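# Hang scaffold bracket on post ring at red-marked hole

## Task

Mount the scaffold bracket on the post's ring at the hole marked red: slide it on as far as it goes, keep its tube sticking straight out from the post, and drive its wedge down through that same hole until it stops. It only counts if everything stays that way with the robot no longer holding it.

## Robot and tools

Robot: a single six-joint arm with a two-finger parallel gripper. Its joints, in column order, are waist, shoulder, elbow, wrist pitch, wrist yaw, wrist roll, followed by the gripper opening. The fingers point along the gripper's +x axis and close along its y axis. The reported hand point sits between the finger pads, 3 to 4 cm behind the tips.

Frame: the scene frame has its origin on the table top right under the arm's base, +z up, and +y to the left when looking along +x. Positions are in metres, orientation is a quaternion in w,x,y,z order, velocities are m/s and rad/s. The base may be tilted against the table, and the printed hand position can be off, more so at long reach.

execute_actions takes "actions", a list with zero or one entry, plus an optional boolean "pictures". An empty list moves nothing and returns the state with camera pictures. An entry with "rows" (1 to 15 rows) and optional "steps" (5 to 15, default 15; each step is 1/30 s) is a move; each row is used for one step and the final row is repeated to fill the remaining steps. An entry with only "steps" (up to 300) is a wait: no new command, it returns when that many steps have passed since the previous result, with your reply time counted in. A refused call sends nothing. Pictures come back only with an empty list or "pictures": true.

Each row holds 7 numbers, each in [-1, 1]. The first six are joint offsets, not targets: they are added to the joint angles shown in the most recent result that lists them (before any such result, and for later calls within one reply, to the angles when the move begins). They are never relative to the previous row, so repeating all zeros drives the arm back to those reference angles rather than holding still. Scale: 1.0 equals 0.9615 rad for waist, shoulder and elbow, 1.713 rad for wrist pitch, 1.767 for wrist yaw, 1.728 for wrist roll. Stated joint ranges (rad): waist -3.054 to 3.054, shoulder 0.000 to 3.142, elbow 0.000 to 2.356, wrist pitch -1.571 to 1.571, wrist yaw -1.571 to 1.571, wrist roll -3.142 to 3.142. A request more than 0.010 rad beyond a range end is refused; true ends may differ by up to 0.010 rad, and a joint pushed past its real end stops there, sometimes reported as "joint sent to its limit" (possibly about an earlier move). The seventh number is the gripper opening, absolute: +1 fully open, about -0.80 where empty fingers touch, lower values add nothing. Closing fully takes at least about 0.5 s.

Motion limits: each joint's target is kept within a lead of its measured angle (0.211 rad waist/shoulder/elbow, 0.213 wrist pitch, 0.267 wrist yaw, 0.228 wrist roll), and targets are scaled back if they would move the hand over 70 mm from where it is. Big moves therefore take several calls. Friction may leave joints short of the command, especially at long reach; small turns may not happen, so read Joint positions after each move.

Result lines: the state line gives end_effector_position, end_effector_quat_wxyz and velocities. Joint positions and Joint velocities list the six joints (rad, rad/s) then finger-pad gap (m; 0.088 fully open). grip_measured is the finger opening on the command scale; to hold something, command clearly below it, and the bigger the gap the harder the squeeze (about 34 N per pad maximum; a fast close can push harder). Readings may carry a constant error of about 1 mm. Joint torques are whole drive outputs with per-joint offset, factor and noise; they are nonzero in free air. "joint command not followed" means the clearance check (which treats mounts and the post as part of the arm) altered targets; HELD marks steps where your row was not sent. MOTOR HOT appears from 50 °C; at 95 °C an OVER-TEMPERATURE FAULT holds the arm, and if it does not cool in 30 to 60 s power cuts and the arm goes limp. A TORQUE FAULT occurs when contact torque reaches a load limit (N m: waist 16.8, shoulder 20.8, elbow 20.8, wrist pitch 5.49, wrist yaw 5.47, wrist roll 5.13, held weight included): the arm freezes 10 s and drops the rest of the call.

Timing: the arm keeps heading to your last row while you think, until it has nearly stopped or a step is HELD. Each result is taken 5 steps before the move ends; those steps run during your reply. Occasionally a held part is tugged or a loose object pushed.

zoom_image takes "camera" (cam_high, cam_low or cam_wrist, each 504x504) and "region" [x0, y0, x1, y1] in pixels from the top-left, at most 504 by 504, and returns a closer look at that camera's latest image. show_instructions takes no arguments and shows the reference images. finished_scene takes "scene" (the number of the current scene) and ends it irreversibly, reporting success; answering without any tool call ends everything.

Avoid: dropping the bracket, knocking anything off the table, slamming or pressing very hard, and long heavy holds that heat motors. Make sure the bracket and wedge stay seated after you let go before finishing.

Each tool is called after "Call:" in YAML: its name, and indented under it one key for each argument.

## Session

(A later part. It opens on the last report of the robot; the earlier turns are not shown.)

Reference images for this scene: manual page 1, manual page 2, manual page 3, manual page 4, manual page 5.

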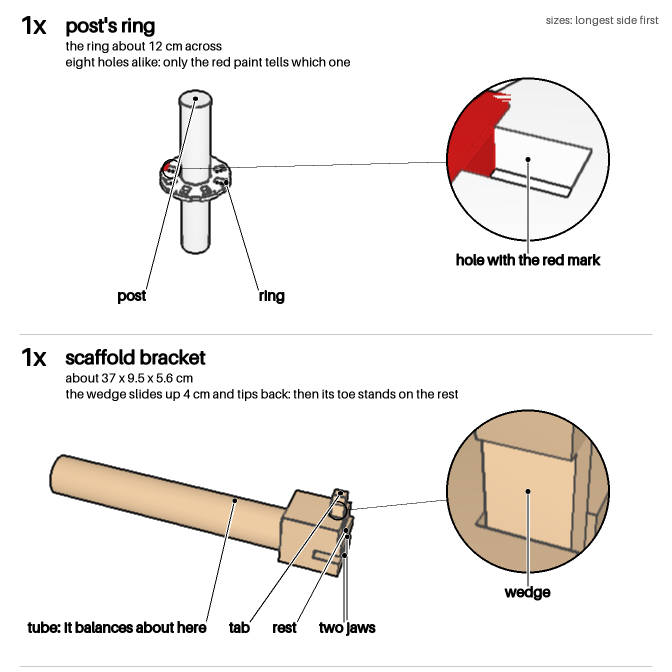

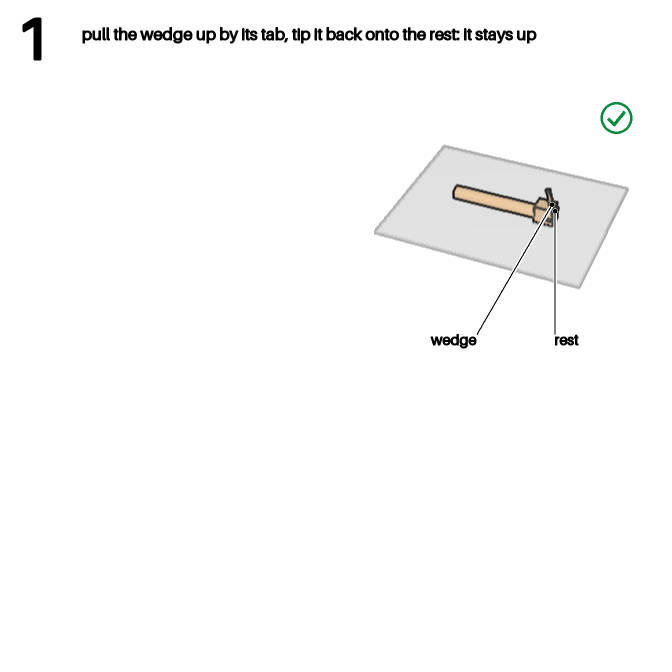

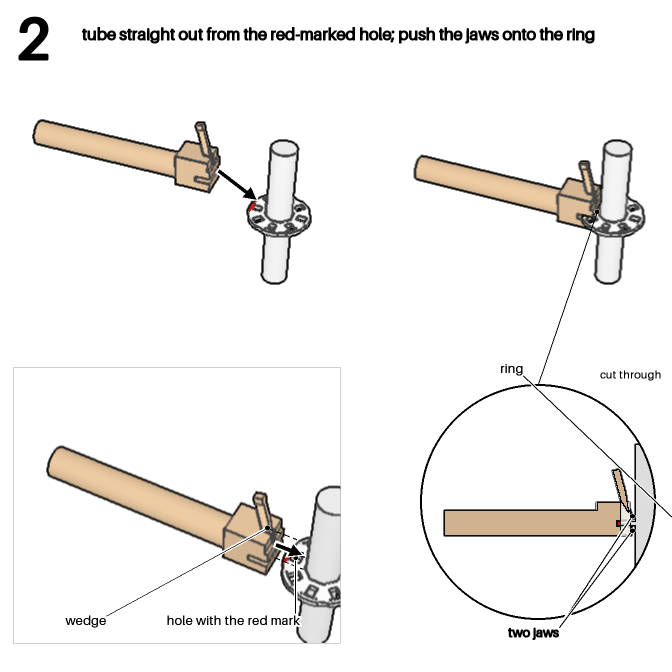

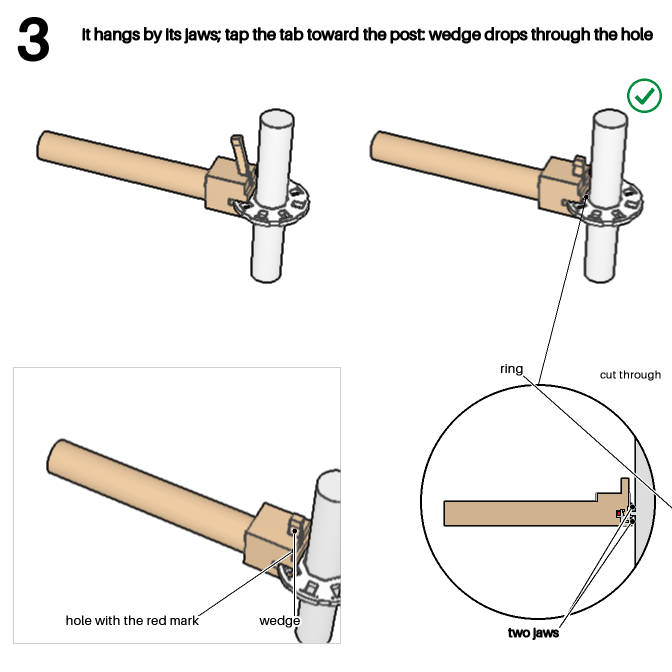

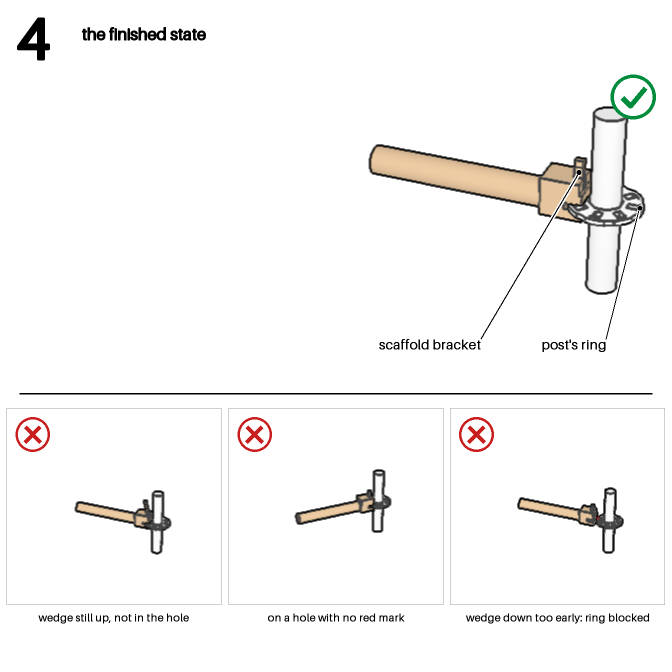

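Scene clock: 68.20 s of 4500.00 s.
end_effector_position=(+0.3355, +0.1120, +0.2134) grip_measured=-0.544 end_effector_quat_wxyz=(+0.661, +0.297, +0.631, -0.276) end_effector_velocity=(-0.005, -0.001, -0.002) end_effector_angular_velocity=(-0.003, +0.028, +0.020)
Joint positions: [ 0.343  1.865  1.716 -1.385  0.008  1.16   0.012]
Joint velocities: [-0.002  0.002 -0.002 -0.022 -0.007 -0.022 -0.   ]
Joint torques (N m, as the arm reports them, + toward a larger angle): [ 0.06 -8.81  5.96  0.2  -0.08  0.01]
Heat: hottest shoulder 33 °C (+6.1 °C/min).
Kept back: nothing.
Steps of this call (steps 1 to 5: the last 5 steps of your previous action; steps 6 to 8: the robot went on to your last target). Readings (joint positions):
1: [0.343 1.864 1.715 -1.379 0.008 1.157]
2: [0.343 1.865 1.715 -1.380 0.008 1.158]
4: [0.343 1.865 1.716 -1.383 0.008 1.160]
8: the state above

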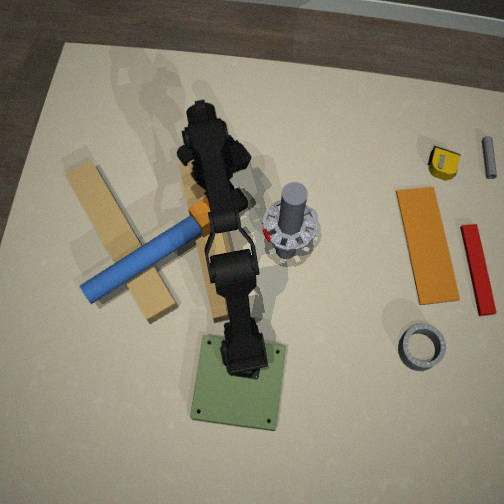

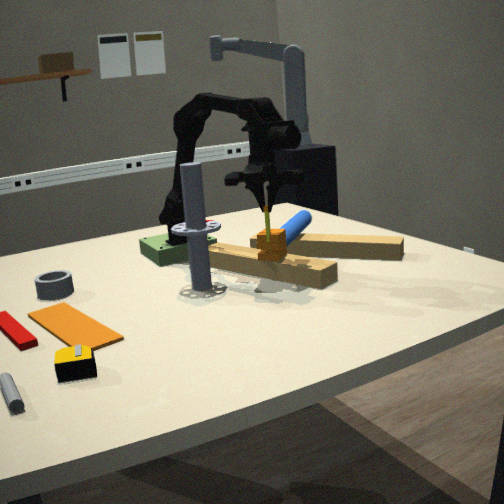

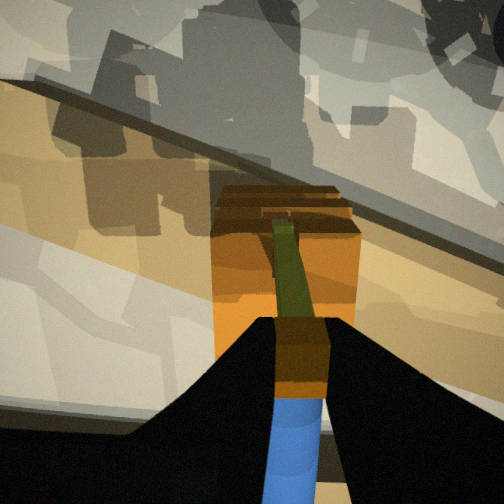

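Call:
execute_actions:
  actions:
    - {"rows": [[0.013,-0.006,-0.006,0.005,0.011,0.007,-0.85],[0.026,-0.012,-0.012,0.01,0.022,0.014,-0.85],[0.039,-0.018,-0.018,0.015,0.033,0.021,-0.85],[0.055,-0.024,-0.026,0.021,0.045,0.03,-0.85]], "steps": 15}
  pictures: false

Call:
execute_actions:
  actions:
    - {"rows": [[0,0,0,0,0,0,-0.85],[0,0,0,0,0,0,-0.85],[0,0,0,0,0,0,-0.85],[0,0,0,0,0,0,-0.5],[0,0,0,0,0,0,-0.1]], "steps": 15}
  pictures: true

Call:
zoom_image:
  camera: "cam_low"
  region: [200, 170, 340, 290]

Scene clock: 68.87 s of 4500.00 s.
end_effector_position=(+0.3346, +0.1194, +0.2114) grip_measured=-0.544 end_effector_quat_wxyz=(+0.683, +0.279, +0.610, -0.288) end_effector_velocity=(-0.007, +0.001, -0.002) end_effector_angular_velocity=(+0.001, +0.018, +0.001)
Joint positions: [ 0.394  1.857  1.696 -1.358  0.082  1.201  0.012]
Joint velocities: [ 0.007 -0.012 -0.022 -0.007 -0.007  0.007  0.   ]
Joint torques (N m, as the arm reports them, + toward a larger angle): [ -0.05 -10.41   4.39   1.15   0.14   0.27]
Heat: hottest shoulder 34 °C (+7.0 °C/min).
Steps of this call (steps 1 to 10: the robot went on to your last target; steps 11 to 20: the first 10 steps of this action). Readings (joint positions):
11: [0.343 1.865 1.716 -1.386 0.009 1.161]
12: [0.347 1.865 1.715 -1.386 0.015 1.166]
14: [0.363 1.864 1.707 -1.378 0.041 1.183]
18: [0.392 1.858 1.697 -1.360 0.079 1.199]
20: the state above

Scene clock: 69.37 s of 4500.00 s.
end_effector_position=(+0.3346, +0.1193, +0.2113) grip_measured=-0.152 end_effector_quat_wxyz=(+0.683, +0.280, +0.609, -0.289) end_effector_velocity=(-0.001, -0.000, +0.001) end_effector_angular_velocity=(+0.005, +0.005, +0.005)
Joint positions: [ 0.395  1.857  1.694 -1.357  0.083  1.204  0.032]
Joint velocities: [-0.002 -0.002  0.002 -0.007 -0.007 -0.007  0.026]
Joint torques (N m, as the arm reports them, + toward a larger angle): [-0.07 -8.69  4.64  0.61  0.05 -0.01]
Heat: hottest shoulder 34 °C (+6.1 °C/min).
Steps of this call (steps 1 to 5: the last 5 steps of your previous action; steps 6 to 15: the first 10 steps of this action, its rows measured from where the robot was after step 5). Readings (joint positions):
5: [0.395 1.857 1.694 -1.357 0.083 1.204]
6: [0.395 1.857 1.694 -1.357 0.083 1.204]
7: [0.395 1.857 1.694 -1.357 0.083 1.204]
9: [0.395 1.857 1.694 -1.357 0.083 1.204]
13: [0.395 1.857 1.694 -1.357 0.083 1.204]
15: the state above

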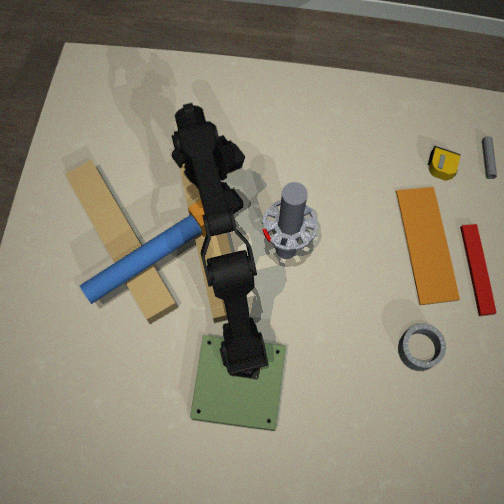

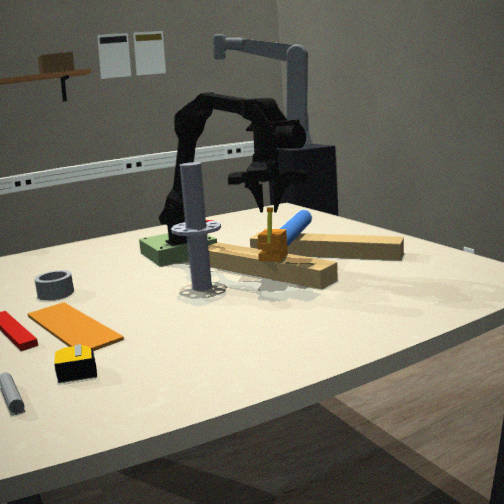

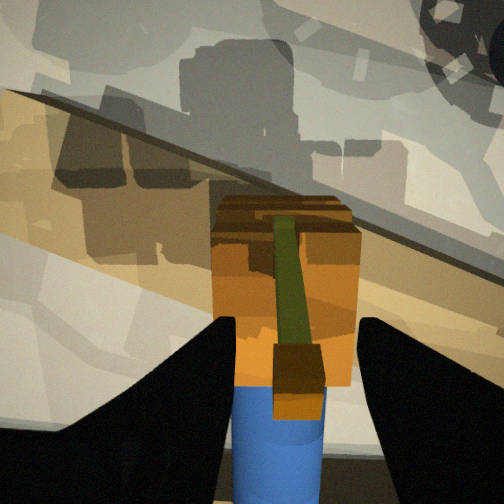

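Region (200, 170, 340, 290) of cam_low's 504x504 image, scaled by 3.600, with more detail than that image has; it fills the top 432 rows of this view, and the rest is white.

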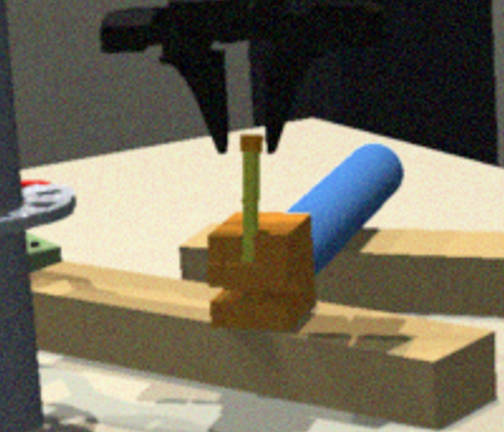

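Call:
execute_actions:
  actions:
    - {"rows": [[0,0,0.04,-0.02,0,0,1],[0,0,0.08,-0.05,0,0,1],[0,0,0.12,-0.07,0,0,1],[0,0,0.15,-0.085,0,0,1],[0,0,0.15,-0.085,0,0,1],[0,0,0.15,-0.085,0,0,1],[0,0,0.15,-0.085,-0.02,0,1],[0.05,0,0.15,-0.085,-0.047,-0.1,1],[0.1,0,0.15,-0.085,-0.047,-0.25,1],[0.15,-0.02,0.15,-0.085,-0.047,-0.4,1],[0.2,-0.04,0.13,-0.07,-0.047,-0.55,1],[0.25,-0.06,0.1,-0.06,-0.047,-0.7,1],[0.319,-0.087,0.05,-0.03,-0.047,-0.85,1],[0.319,-0.087,0.0,-0.0,-0.047,-1,1]], "steps": 15}
  pictures: false

Call:
execute_actions:
  actions:
    - {"steps": 20}
  pictures: false

Scene clock: 70.80 s of 4500.00 s.
end_effector_position=(+0.3223, +0.1352, +0.2464) grip_measured=+0.992 end_effector_quat_wxyz=(+0.700, +0.224, +0.645, -0.210) end_effector_velocity=(-0.139, +0.312, +0.010) end_effector_angular_velocity=(+0.114, +0.109, +2.828)
Joint positions: [ 0.429  1.852  1.83  -1.492  0.035  1.035  0.088]
Joint velocities: [ 0.842 -0.032  0.007 -0.022 -0.3   -1.971  0.034]
Joint torques (N m, as the arm reports them, + toward a larger angle): [ 3.92 -9.57  5.1   0.27 -0.45 -0.11]
Heat: hottest shoulder 34 °C (+6.0 °C/min).
Steps of this call (steps 1 to 5: the last 5 steps of your previous action; steps 6 to 15: the robot went on to your last target; steps 16 to 33: nothing new was sent; steps 34 to 43: the first 10 steps of this action). Readings (joint positions):
34: [0.395 1.857 1.698 -1.362 0.083 1.204]
35: [0.395 1.858 1.711 -1.381 0.083 1.204]
37: [0.395 1.861 1.756 -1.438 0.083 1.204]
41: [0.397 1.854 1.824 -1.484 0.063 1.165]
43: the state above

Scene clock: 71.47 s of 4500.00 s.
end_effector_position=(+0.2710, +0.2225, +0.2381) grip_measured=+1.000 end_effector_quat_wxyz=(+0.675, -0.318, +0.574, +0.338) end_effector_velocity=(-0.002, -0.001, +0.002) end_effector_angular_velocity=(-0.223, -0.174, +1.977)
Joint positions: [ 0.701  1.781  1.703 -1.36  -0.002 -0.283  0.088]
Joint velocities: [-0.002 -0.007 -0.002 -0.007 -0.007 -2.     0.   ]
Joint torques (N m, as the arm reports them, + toward a larger angle): [-0.06 -9.22  3.9   1.    0.   -0.05]
Heat: hottest shoulder 34 °C (+6.1 °C/min).
Kept back: nothing.
Steps of this call (steps 1 to 5: the last 5 steps of your previous action; steps 6 to 20: the robot went on to your last target). Readings (joint positions):
1: [0.463 1.849 1.830 -1.492 0.027 0.970]
2: [0.506 1.844 1.823 -1.483 0.020 0.904]
4: [0.607 1.817 1.780 -1.432 0.009 0.772]
8: [0.712 1.785 1.719 -1.378 -0.003 0.507]
20: the state above

Call:
execute_actions:
  actions:
    - {"rows": [[0,0,0,0,0,-0.777,1],[0,0,0,0,0,-0.777,1],[0,0,0,0,0,-0.777,1],[0,0,0,0,0,-0.777,1],[0,0,0,0,0,-0.777,1],[0,0,0,0,0,-0.777,1],[0,0,0,0,0,-0.777,1],[0,0,0,0,0,-0.777,1],[0,0,-0.05,0.015,0,-0.777,1],[0,0,-0.1,0.03,0,-0.777,1],[0,0,-0.15,0.04,0,-0.777,1],[0,0,-0.2,0.05,0,-0.777,1],[0,-0.008,-0.283,0.075,0,-0.777,1]], "steps": 15}
  pictures: false

Call:
execute_actions:
  actions:
    - {"steps": 15}
  pictures: true

Scene clock: 72.20 s of 4500.00 s.
end_effector_position=(+0.2713, +0.2226, +0.2335) grip_measured=+1.000 end_effector_quat_wxyz=(-0.474, +0.577, -0.374, -0.551) end_effector_velocity=(-0.002, +0.000, -0.113) end_effector_angular_velocity=(-0.201, -0.194, +1.953)
Joint positions: [ 0.701  1.779  1.683 -1.341 -0.002 -1.168  0.088]
Joint velocities: [ 0.002 -0.1   -0.579  0.505 -0.007 -1.971  0.   ]
Joint torques (N m, as the arm reports them, + toward a larger angle): [-0.1  -7.28  2.41  0.68 -0.15 -0.08]
Heat: hottest shoulder 34 °C (+6.1 °C/min).
Steps of this call (steps 1 to 12: the robot went on to your last target; steps 13 to 22: the first 10 steps of this action). Readings (joint positions):
13: [0.701 1.781 1.703 -1.360 -0.002 -0.572]
14: [0.701 1.781 1.703 -1.360 -0.002 -0.641]
16: [0.701 1.781 1.703 -1.360 -0.002 -0.773]
20: [0.701 1.781 1.703 -1.360 -0.002 -1.036]
22: the state above

Scene clock: 72.70 s of 4500.00 s.
end_effector_position=(+0.2497, +0.2046, +0.1695) grip_measured=+1.000 end_effector_quat_wxyz=(-0.289, +0.647, -0.286, -0.645) end_effector_velocity=(-0.006, -0.002, +0.002) end_effector_angular_velocity=(+0.006, +0.027, +0.049)
Joint positions: [ 0.701  1.78   1.438 -1.236 -0.002 -1.62   0.088]
Joint velocities: [-0.002 -0.007 -0.002 -0.022 -0.022 -0.051  0.   ]
Joint torques (N m, as the arm reports them, + toward a larger angle): [-0.07 -8.67  3.85  0.7  -0.11 -0.07]
Heat: hottest shoulder 34 °C (+6.0 °C/min).
Kept back: nothing.
Steps of this call (steps 1 to 5: the last 5 steps of your previous action; steps 6 to 15: the robot went on to your last target). Readings (joint positions):
1: [0.701 1.776 1.658 -1.324 -0.002 -1.234]
2: [0.701 1.775 1.625 -1.310 -0.002 -1.299]
4: [0.701 1.772 1.536 -1.272 -0.002 -1.431]
8: [0.701 1.784 1.442 -1.247 -0.002 -1.580]
15: the state above

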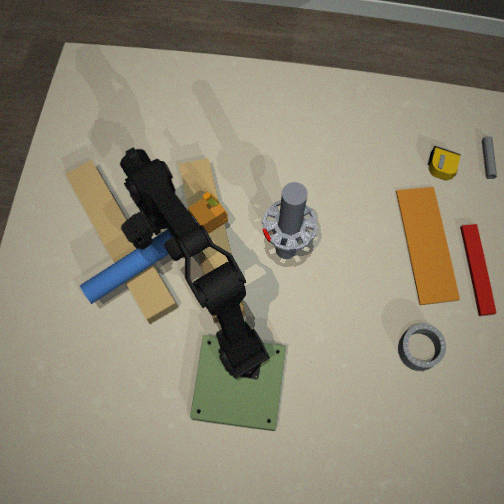

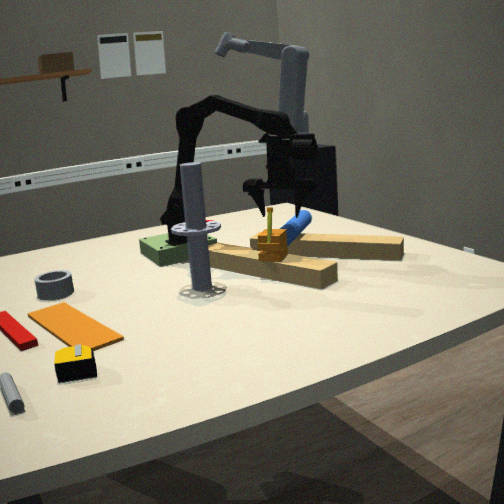

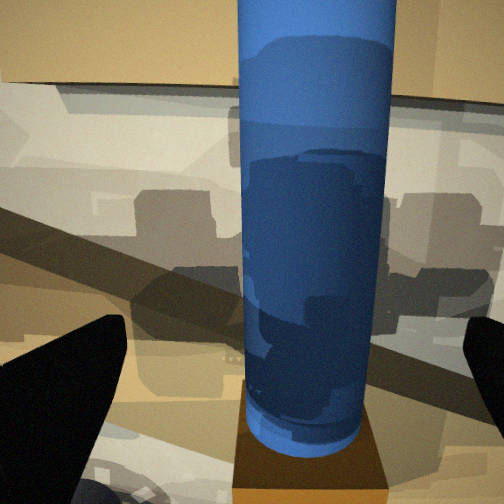

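Call:
execute_actions:
  actions:
    - {"rows": [[0.048,0.047,-0.15,0.114,0,0.023,1]], "steps": 15}
  pictures: true

Scene clock: 74.27 s of 4500.00 s.
end_effector_position=(+0.2428, +0.2181, +0.1203) grip_measured=+1.000 end_effector_quat_wxyz=(-0.286, +0.649, -0.283, -0.646) end_effector_velocity=(+0.018, +0.014, -0.001) end_effector_angular_velocity=(+0.076, -0.073, +0.001)
Joint positions: [ 0.747  1.827  1.298 -1.048 -0.002 -1.584  0.088]
Joint velocities: [-0.007  0.002 -0.002  0.11  -0.007 -0.007  0.   ]
Joint torques (N m, as the arm reports them, + toward a larger angle): [-0.03 -8.3   4.15  0.6  -0.15  0.04]
Heat: hottest shoulder 34 °C (+6.1 °C/min).
Steps of this call (steps 1 to 15: the robot went on to your last target; steps 16 to 37: nothing new was sent; steps 38 to 47: the first 10 steps of this action). Readings (joint positions):
38: [0.704 1.782 1.417 -1.196 -0.002 -1.616]
39: [0.712 1.780 1.388 -1.136 -0.002 -1.606]
41: [0.732 1.800 1.345 -1.088 -0.002 -1.593]
45: [0.747 1.827 1.298 -1.056 -0.002 -1.585]
47: the state above

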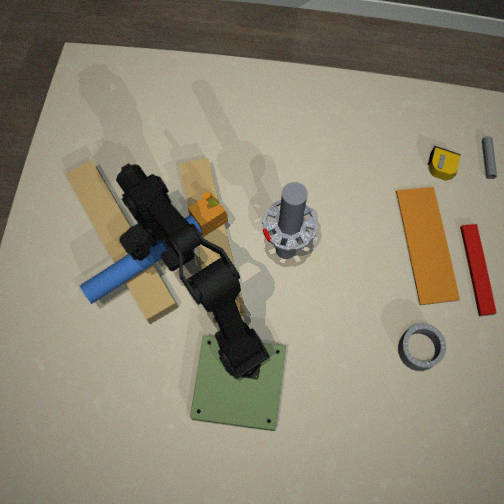

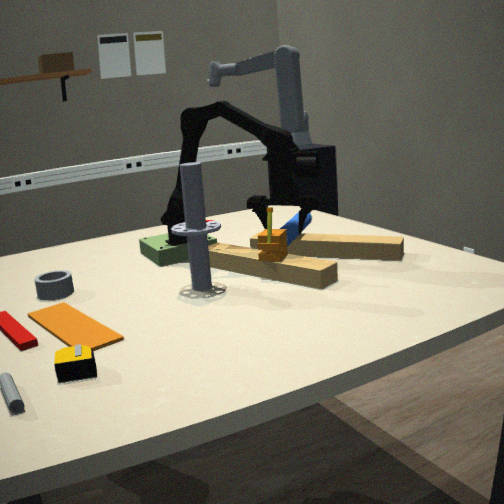

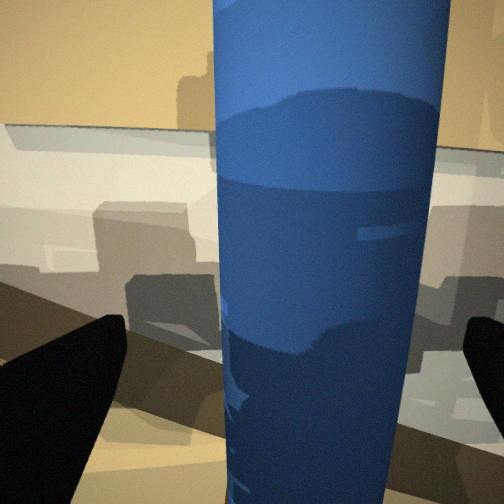

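Call:
execute_actions:
  actions:
    - {"rows": [[0,0.053,-0.063,0.065,0,0,0.6]], "steps": 15}
  pictures: true

Scene clock: 75.20 s of 4500.00 s.
end_effector_position=(+0.2460, +0.2208, +0.0925) grip_measured=+0.610 end_effector_quat_wxyz=(-0.287, +0.649, -0.282, -0.645) end_effector_velocity=(+0.008, +0.005, -0.001) end_effector_angular_velocity=(+0.026, -0.039, -0.010)
Joint positions: [ 0.747  1.874  1.241 -0.942 -0.002 -1.583  0.069]
Joint velocities: [-0.002 -0.002 -0.007  0.051  0.007  0.007 -0.006]
Joint torques (N m, as the arm reports them, + toward a larger angle): [-0.07 -7.78  3.81  0.64 -0.14 -0.05]
Heat: hottest shoulder 34 °C (+6.1 °C/min).
Steps of this call (steps 1 to 5: the last 5 steps of your previous action; steps 6 to 15: the robot went on to your last target; steps 16 to 18: nothing new was sent; steps 19 to 28: the first 10 steps of this action). Readings (joint positions):
19: [0.747 1.831 1.289 -1.024 -0.002 -1.583]
20: [0.747 1.834 1.279 -0.991 -0.002 -1.583]
22: [0.747 1.853 1.264 -0.962 -0.002 -1.583]
26: [0.747 1.873 1.242 -0.947 -0.002 -1.583]
28: the state above

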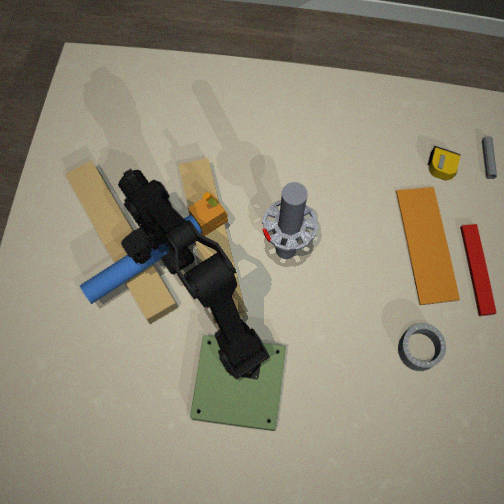

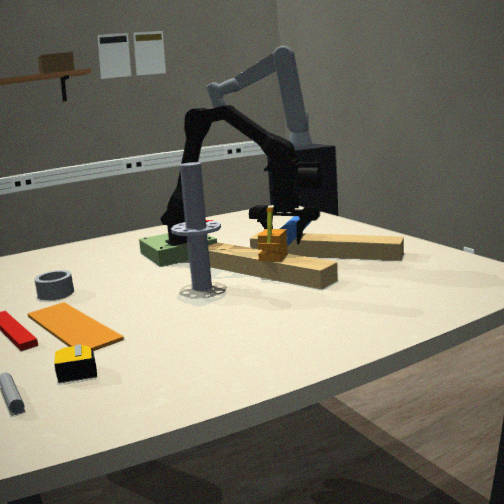

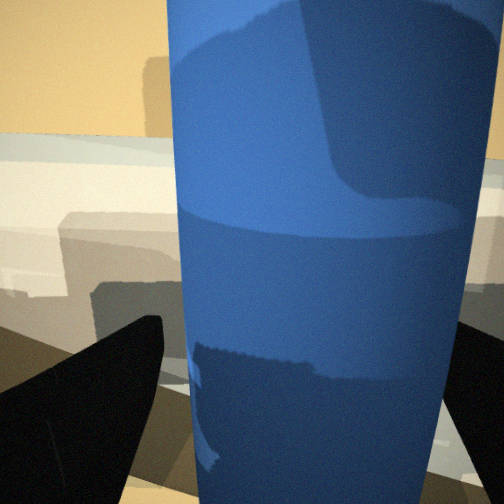

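Wedge still up. Lower 2 mm and close.

Call:
execute_actions:
  actions:
    - {"rows": [[0,0.003,-0.006,0.006,0,0,0.2],[0,0.003,-0.006,0.006,0,0,-0.2],[0,0.003,-0.006,0.006,0,0,-0.85]], "steps": 15}
  pictures: false

Call:
execute_actions:
  actions:
    - {"steps": 10}
  pictures: false

Scene clock: 75.70 s of 4500.00 s.
end_effector_position=(+0.2471, +0.2217, +0.0924) grip_measured=+0.201 end_effector_quat_wxyz=(-0.289, +0.650, -0.280, -0.644) end_effector_velocity=(-0.004, -0.004, -0.001) end_effector_angular_velocity=(-0.013, +0.025, +0.005)
Joint positions: [ 0.747  1.874  1.241 -0.935 -0.002 -1.583  0.049]
Joint velocities: [-0.002  0.002 -0.002 -0.022 -0.007 -0.007 -0.   ]
Joint torques (N m, as the arm reports them, + toward a larger angle): [-0.14 -7.9   3.71  0.68 -0.13  0.  ]
Heat: hottest shoulder 34 °C (+6.0 °C/min).
Steps of this call (steps 1 to 5: the last 5 steps of your previous action; steps 6 to 15: the first 10 steps of this action). Readings (joint positions):
6: [0.747 1.874 1.241 -0.939 -0.002 -1.583]
7: [0.747 1.874 1.241 -0.938 -0.002 -1.583]
9: [0.747 1.874 1.241 -0.936 -0.002 -1.583]
13: [0.747 1.874 1.241 -0.935 -0.002 -1.583]
15: the state above

Scene clock: 76.03 s of 4500.00 s.
end_effector_position=(+0.2470, +0.2217, +0.0923) grip_measured=+0.201 end_effector_quat_wxyz=(-0.289, +0.650, -0.280, -0.644) end_effector_velocity=(-0.002, -0.001, -0.001) end_effector_angular_velocity=(-0.003, +0.014, +0.020)
Joint positions: [ 0.747  1.874  1.241 -0.935 -0.002 -1.583  0.049]
Joint velocities: [-0.002  0.002 -0.002 -0.007 -0.007 -0.022  0.   ]
Joint torques (N m, as the arm reports them, + toward a larger angle): [-0.08 -7.86  3.66  0.7  -0.12  0.  ]
Heat: hottest shoulder 34 °C (+6.1 °C/min).
Kept back: nothing.
Steps of this call (steps 1 to 5: the last 5 steps of your previous action; steps 6 to 10: the robot went on to your last target). Readings (joint positions):
1: [0.747 1.874 1.241 -0.935 -0.002 -1.583]
2: [0.747 1.874 1.241 -0.935 -0.002 -1.583]
4: [0.747 1.874 1.241 -0.935 -0.002 -1.583]
8: [0.747 1.874 1.241 -0.935 -0.002 -1.583]
10: the state above

Call:
execute_actions:
  actions:
    - {"rows": [[-0.001,-0.01,-0.004,-0.004,0,0.001,-0.85],[-0.002,-0.025,-0.009,-0.009,0,0.003,-0.85],[-0.003,-0.045,-0.017,-0.016,0,0.006,-0.85],[-0.004,-0.065,-0.024,-0.024,0,0.008,-0.85],[-0.006,-0.09,-0.034,-0.033,0,0.012,-0.85],[-0.008,-0.115,-0.043,-0.042,0,0.015,-0.85],[-0.009,-0.14,-0.052,-0.051,0,0.018,-0.85],[-0.011,-0.165,-0.062,-0.06,0,0.021,-0.85],[-0.013,-0.19,-0.071,-0.07,0,0.024,-0.85],[-0.014,-0.215,-0.08,-0.079,0,0.028,-0.85],[-0.016,-0.24,-0.09,-0.088,0,0.031,-0.85],[-0.018,-0.265,-0.099,-0.097,0,0.034,-0.85],[-0.019,-0.29,-0.109,-0.106,0,0.037,-0.85],[-0.021,-0.315,-0.118,-0.115,0,0.04,-0.85],[-0.022,-0.34,-0.127,-0.125,0,0.044,-0.85]], "steps": 15}
  pictures: false

Call:
execute_actions:
  actions:
    - {"steps": 12}
  pictures: false

Scene clock: 77.77 s of 4500.00 s.
end_effector_position=(+0.2222, +0.1971, +0.1132) grip_measured=+0.200 end_effector_quat_wxyz=(-0.289, +0.639, -0.305, -0.644) end_effector_velocity=(-0.082, -0.097, +0.159) end_effector_angular_velocity=(+0.075, -0.101, -0.243)
Joint positions: [ 0.74   1.752  1.176 -1.031 -0.003 -1.551  0.049]
Joint velocities: [-0.061 -0.75  -0.222 -0.403  0.007  0.183 -0.   ]
Joint torques (N m, as the arm reports them, + toward a larger angle): [ -0.34 -10.31   4.92   0.17  -0.13   0.08]
Heat: hottest shoulder 34 °C (+6.0 °C/min).
Steps of this call (steps 1 to 15: the robot went on to your last target; steps 16 to 42: nothing new was sent; steps 43 to 52: the first 10 steps of this action). Readings (joint positions):
43: [0.747 1.874 1.241 -0.935 -0.002 -1.583]
44: [0.747 1.873 1.241 -0.935 -0.002 -1.583]
46: [0.747 1.863 1.235 -0.941 -0.003 -1.579]
50: [0.744 1.799 1.194 -1.003 -0.003 -1.561]
52: the state above

Scene clock: 78.17 s of 4500.00 s.
end_effector_position=(+0.1963, +0.1703, +0.1476) grip_measured=+0.200 end_effector_quat_wxyz=(-0.311, +0.633, -0.317, -0.634) end_effector_velocity=(-0.015, -0.015, -0.009) end_effector_angular_velocity=(-0.064, +0.064, +0.005)
Joint positions: [ 0.728  1.567  1.117 -1.142 -0.003 -1.51   0.049]
Joint velocities: [-0.002  0.002 -0.037 -0.051  0.007 -0.007 -0.   ]
Joint torques (N m, as the arm reports them, + toward a larger angle): [-0.3  -8.32  4.77  0.11 -0.12  0.07]
Heat: hottest shoulder 34 °C (+6.1 °C/min).
Kept back: nothing.
Steps of this call (steps 1 to 5: the last 5 steps of your previous action; steps 6 to 12: the robot went on to your last target). Readings (joint positions):
1: [0.738 1.726 1.169 -1.045 -0.003 -1.545]
2: [0.736 1.701 1.162 -1.059 -0.003 -1.540]
4: [0.733 1.649 1.148 -1.089 -0.003 -1.529]
8: [0.728 1.575 1.123 -1.141 -0.003 -1.513]
12: the state above

Call:
execute_actions:
  actions:
    - {"rows": [[-0.001,-0.015,-0.005,-0.005,0,0.002,-0.85],[-0.003,-0.035,-0.011,-0.012,0,0.004,-0.85],[-0.004,-0.055,-0.017,-0.018,0,0.006,-0.85],[-0.006,-0.08,-0.025,-0.027,0,0.009,-0.85],[-0.008,-0.105,-0.032,-0.035,0,0.012,-0.85],[-0.009,-0.125,-0.039,-0.042,0,0.015,-0.85],[-0.011,-0.145,-0.045,-0.048,0,0.017,-0.85],[-0.012,-0.16,-0.05,-0.053,0,0.019,-0.85],[-0.0125,-0.172,-0.053,-0.057,0,0.02,-0.85]], "steps": 15}
  pictures: false

Call:
execute_actions:
  actions:
    - {"steps": 12}
  pictures: true

Scene clock: 78.80 s of 4500.00 s.
end_effector_position=(+0.1740, +0.1487, +0.1643) grip_measured=+0.200 end_effector_quat_wxyz=(-0.321, +0.627, -0.330, -0.629) end_effector_velocity=(-0.047, -0.050, +0.071) end_effector_angular_velocity=(+0.081, -0.108, -0.097)
Joint positions: [ 0.72   1.441  1.069 -1.224 -0.003 -1.483  0.049]
Joint velocities: [-0.032 -0.413 -0.066 -0.212  0.007  0.066 -0.   ]
Joint torques (N m, as the arm reports them, + toward a larger angle): [-0.35 -5.99  4.77  0.4  -0.14  0.05]
Heat: hottest shoulder 34 °C (+6.0 °C/min).
Steps of this call (steps 1 to 9: the robot went on to your last target; steps 10 to 19: the first 10 steps of this action). Readings (joint positions):
10: [0.728 1.566 1.114 -1.146 -0.003 -1.509]
11: [0.728 1.564 1.112 -1.146 -0.003 -1.509]
13: [0.728 1.549 1.103 -1.156 -0.003 -1.504]
17: [0.723 1.475 1.076 -1.207 -0.003 -1.489]
19: the state above

Scene clock: 79.20 s of 4500.00 s.
end_effector_position=(+0.1706, +0.1455, +0.1673) grip_measured=+0.200 end_effector_quat_wxyz=(-0.324, +0.626, -0.330, -0.628) end_effector_velocity=(-0.004, +0.001, +0.001) end_effector_angular_velocity=(+0.015, +0.016, +0.010)
Joint positions: [ 0.719  1.418  1.061 -1.236 -0.003 -1.478  0.049]
Joint velocities: [ 0.002 -0.007 -0.002 -0.007 -0.022 -0.007 -0.   ]
Joint torques (N m, as the arm reports them, + toward a larger angle): [-0.32 -6.86  4.9   0.2  -0.13  0.06]
Heat: hottest shoulder 34 °C (+6.1 °C/min).
Kept back: nothing.
Steps of this call (steps 1 to 5: the last 5 steps of your previous action; steps 6 to 12: the robot went on to your last target). Readings (joint positions):
1: [0.720 1.430 1.068 -1.229 -0.003 -1.481]
2: [0.719 1.423 1.067 -1.231 -0.003 -1.480]
4: [0.719 1.419 1.066 -1.232 -0.003 -1.479]
8: [0.719 1.419 1.062 -1.236 -0.003 -1.478]
12: the state above

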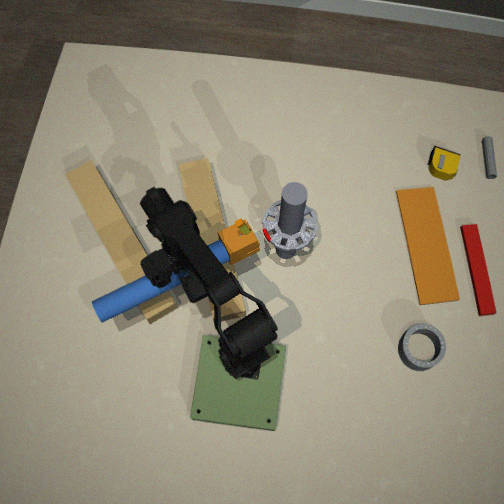

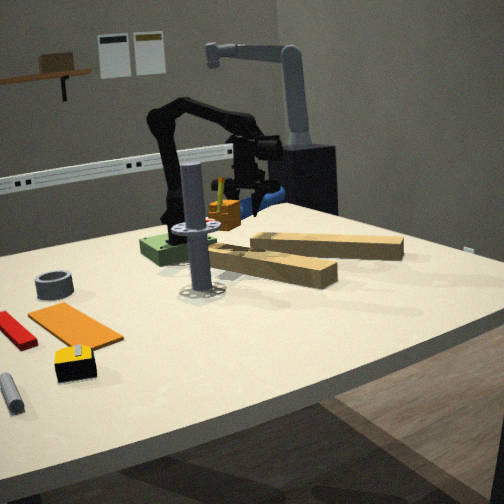

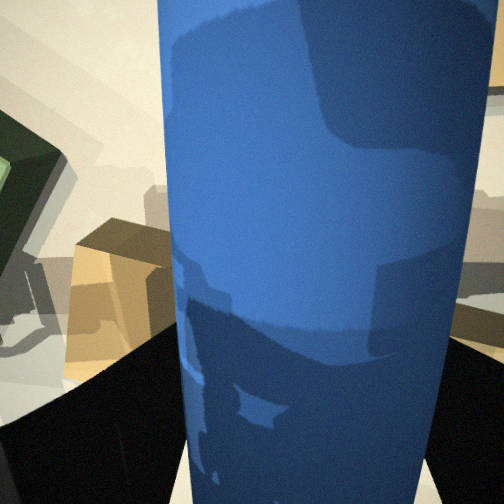

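Call:
zoom_image:
  camera: "cam_high"
  region: [180, 160, 340, 320]

Call:
zoom_image:
  camera: "cam_low"
  region: [150, 160, 290, 280]

Region (180, 160, 340, 320) of cam_high's 504x504 image, scaled by 3.150, with more detail than that image has.

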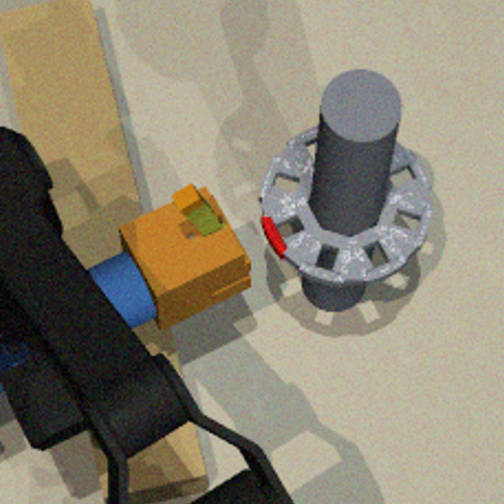

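Region (150, 160, 290, 280) of cam_low's 504x504 image, scaled by 3.600, with more detail than that image has; it fills the top 432 rows of this view, and the rest is white.

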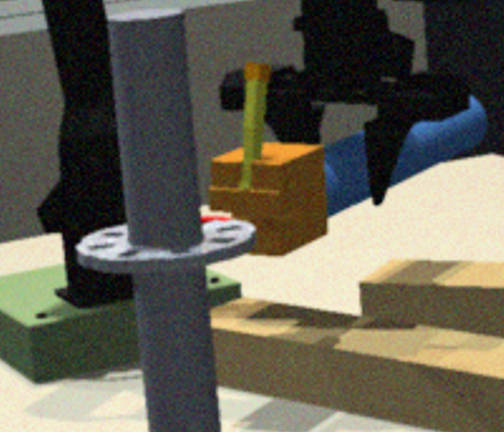

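Call:
execute_actions:
  actions:
    - {"rows": [[0,0,0.015,-0.005,0,0,-0.85],[0,0,0.028,-0.01,0,0,-0.85],[0,0,0.028,-0.01,0,0,-0.85],[0,0,0.028,-0.01,0,0,-0.85],[-0.01,0,0.028,-0.01,0,-0.006,-0.85],[-0.02,0,0.028,-0.01,0,-0.011,-0.85],[-0.03,0,0.028,-0.01,0,-0.017,-0.85],[-0.04,0,0.028,-0.01,0,-0.022,-0.85],[-0.05,0,0.028,-0.01,0,-0.028,-0.85],[-0.06,0,0.028,-0.01,0,-0.033,-0.85]], "steps": 15}
  pictures: false

Call:
execute_actions:
  actions:
    - {"steps": 10}
  pictures: true

Call:
zoom_image:
  camera: "cam_low"
  region: [150, 160, 290, 280]

Call:
zoom_image:
  camera: "cam_high"
  region: [180, 160, 340, 320]

Scene clock: 80.63 s of 4500.00 s.
end_effector_position=(+0.1741, +0.1394, +0.1681) grip_measured=+0.200 end_effector_quat_wxyz=(-0.320, +0.625, -0.332, -0.630) end_effector_velocity=(+0.038, -0.052, +0.003) end_effector_angular_velocity=(-0.006, +0.009, -0.010)
Joint positions: [ 0.687  1.421  1.067 -1.248 -0.004 -1.513  0.049]
Joint velocities: [-0.281 -0.002  0.007 -0.022  0.007 -0.271 -0.   ]
Joint torques (N m, as the arm reports them, + toward a larger angle): [-0.35 -5.42  6.39  0.09 -0.07 -0.07]
Heat: hottest shoulder 34 °C (+6.0 °C/min).
Steps of this call (steps 1 to 30: the robot went on to your last target; steps 31 to 33: nothing new was sent; steps 34 to 43: the first 10 steps of this action). Readings (joint positions):
34: [0.719 1.418 1.061 -1.236 -0.003 -1.478]
35: [0.719 1.418 1.061 -1.238 -0.003 -1.478]
37: [0.719 1.419 1.063 -1.246 -0.003 -1.478]
41: [0.704 1.421 1.066 -1.247 -0.005 -1.497]
43: the state above

Scene clock: 80.97 s of 4500.00 s.
end_effector_position=(+0.1771, +0.1353, +0.1682) grip_measured=+0.200 end_effector_quat_wxyz=(-0.321, +0.624, -0.333, -0.630) end_effector_velocity=(-0.003, -0.000, -0.000) end_effector_angular_velocity=(+0.014, +0.019, +0.014)
Joint positions: [ 0.664  1.422  1.068 -1.249 -0.005 -1.533  0.049]
Joint velocities: [-0.007 -0.002 -0.002 -0.007 -0.022 -0.022 -0.   ]
Joint torques (N m, as the arm reports them, + toward a larger angle): [-0.39 -5.39  6.43  0.12 -0.08 -0.08]
Heat: hottest shoulder 34 °C (+6.0 °C/min).
Kept back: nothing.
Steps of this call (steps 1 to 5: the last 5 steps of your previous action; steps 6 to 10: the robot went on to your last target). Readings (joint positions):
1: [0.678 1.421 1.067 -1.248 -0.005 -1.519]
2: [0.672 1.421 1.068 -1.249 -0.005 -1.524]
4: [0.666 1.422 1.068 -1.249 -0.005 -1.528]
8: [0.665 1.422 1.068 -1.249 -0.005 -1.532]
10: the state above

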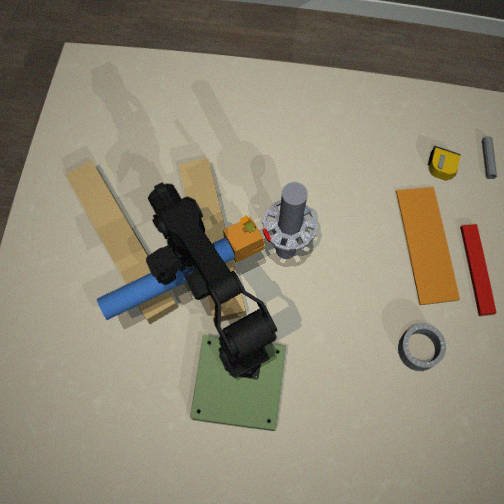

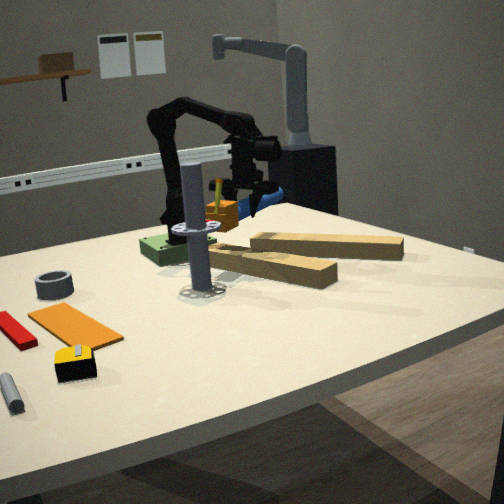

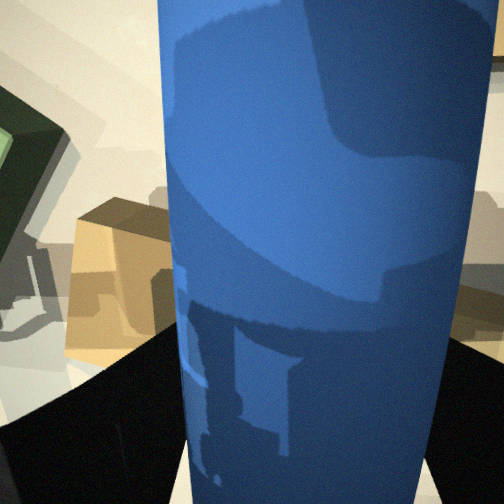

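Region (150, 160, 290, 280) of cam_low's 504x504 image, scaled by 3.600, with more detail than that image has; it fills the top 432 rows of this view, and the rest is white.

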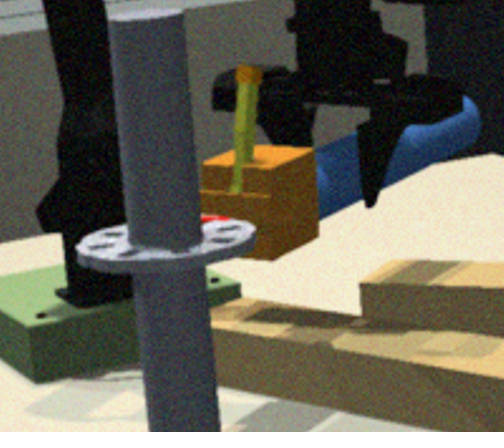

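Region (180, 160, 340, 320) of cam_high's 504x504 image, scaled by 3.150, with more detail than that image has.

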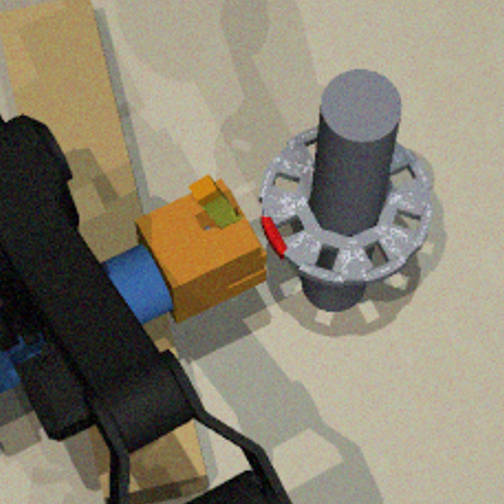

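Call:
execute_actions:
  actions:
    - {"rows": [[0,0,0.015,0,0,0,-0.85],[0,0,0.03,0,0,0,-0.85]], "steps": 12}
  pictures: false

Call:
execute_actions:
  actions:
    - {"steps": 8}
  pictures: false

Scene clock: 81.43 s of 4500.00 s.
end_effector_position=(+0.1786, +0.1364, +0.1693) grip_measured=+0.200 end_effector_quat_wxyz=(-0.322, +0.624, -0.332, -0.630) end_effector_velocity=(+0.002, +0.002, +0.005) end_effector_angular_velocity=(+0.013, -0.005, -0.010)
Joint positions: [ 0.664  1.425  1.075 -1.249 -0.005 -1.533  0.049]
Joint velocities: [-0.002 -0.002  0.017 -0.007 -0.007  0.007 -0.   ]
Joint torques (N m, as the arm reports them, + toward a larger angle): [-0.04 -5.46  6.29  0.39 -0.13  0.01]
Heat: hottest shoulder 34 °C (+5.0 °C/min).
Steps of this call (steps 1 to 7: the robot went on to your last target; steps 8 to 14: the first 7 steps of this action). Readings (joint positions):
8: [0.664 1.422 1.068 -1.249 -0.005 -1.533]
9: [0.664 1.423 1.068 -1.249 -0.005 -1.533]
11: [0.664 1.425 1.071 -1.249 -0.005 -1.533]
14: the state above

Scene clock: 81.70 s of 4500.00 s.
end_effector_position=(+0.1787, +0.1365, +0.1694) grip_measured=+0.200 end_effector_quat_wxyz=(-0.322, +0.624, -0.331, -0.630) end_effector_velocity=(+0.001, +0.002, +0.001) end_effector_angular_velocity=(+0.013, -0.005, -0.010)
Joint positions: [ 0.664  1.425  1.076 -1.249 -0.005 -1.533  0.049]
Joint velocities: [-0.002 -0.002  0.002  0.007 -0.007  0.007  0.   ]
Joint torques (N m, as the arm reports them, + toward a larger angle): [-0.01 -5.4   6.55  0.41 -0.14  0.  ]
Heat: hottest shoulder 34 °C (+5.0 °C/min).
Kept back: nothing.
Steps of this call (steps 1 to 5: the last 5 steps of your previous action; steps 6 to 8: the robot went on to your last target). Readings (joint positions):
1: [0.664 1.425 1.075 -1.249 -0.005 -1.533]
2: [0.664 1.425 1.076 -1.249 -0.005 -1.533]
4: [0.664 1.425 1.076 -1.249 -0.005 -1.533]
8: the state above

Call:
execute_actions:
  actions:
    - {"rows": [[0,0,0.015,0,0,0,-0.85],[0,0,0.031,0,0,0,-0.85]], "steps": 12}
  pictures: false

Call:
execute_actions:
  actions:
    - {"steps": 8}
  pictures: false

Scene clock: 82.07 s of 4500.00 s.
end_effector_position=(+0.1803, +0.1377, +0.1706) grip_measured=+0.200 end_effector_quat_wxyz=(-0.324, +0.625, -0.330, -0.629) end_effector_velocity=(+0.000, +0.001, +0.006) end_effector_angular_velocity=(+0.008, +0.003, +0.019)
Joint positions: [ 0.664  1.429  1.084 -1.249 -0.005 -1.533  0.049]
Joint velocities: [-0.002 -0.002  0.022 -0.022 -0.007 -0.022 -0.   ]
Joint torques (N m, as the arm reports them, + toward a larger angle): [-0.08 -5.49  6.32  0.43 -0.16 -0.01]
Heat: hottest shoulder 34 °C (+6.1 °C/min).
Steps of this call (steps 1 to 4: the robot went on to your last target; steps 5 to 11: the first 7 steps of this action). Readings (joint positions):
5: [0.664 1.425 1.076 -1.249 -0.005 -1.533]
6: [0.664 1.426 1.077 -1.249 -0.005 -1.533]
8: [0.664 1.429 1.080 -1.249 -0.005 -1.533]
11: the state above

Scene clock: 82.33 s of 4500.00 s.
end_effector_position=(+0.1805, +0.1379, +0.1708) grip_measured=+0.200 end_effector_quat_wxyz=(-0.324, +0.625, -0.330, -0.629) end_effector_velocity=(-0.003, -0.000, +0.001) end_effector_angular_velocity=(+0.004, +0.006, +0.010)
Joint positions: [ 0.664  1.429  1.084 -1.249 -0.005 -1.533  0.049]
Joint velocities: [ 0.002 -0.007 -0.002 -0.007 -0.007 -0.007 -0.   ]
Joint torques (N m, as the arm reports them, + toward a larger angle): [ 0.   -5.45  6.48  0.41 -0.14  0.  ]
Heat: hottest shoulder 34 °C (+6.1 °C/min).
Kept back: nothing.
Steps of this call (steps 1 to 5: the last 5 steps of your previous action; steps 6 to 8: the robot went on to your last target). Readings (joint positions):
1: [0.664 1.429 1.084 -1.249 -0.005 -1.533]
2: [0.664 1.429 1.084 -1.249 -0.005 -1.533]
4: [0.664 1.429 1.084 -1.249 -0.005 -1.533]
8: the state above


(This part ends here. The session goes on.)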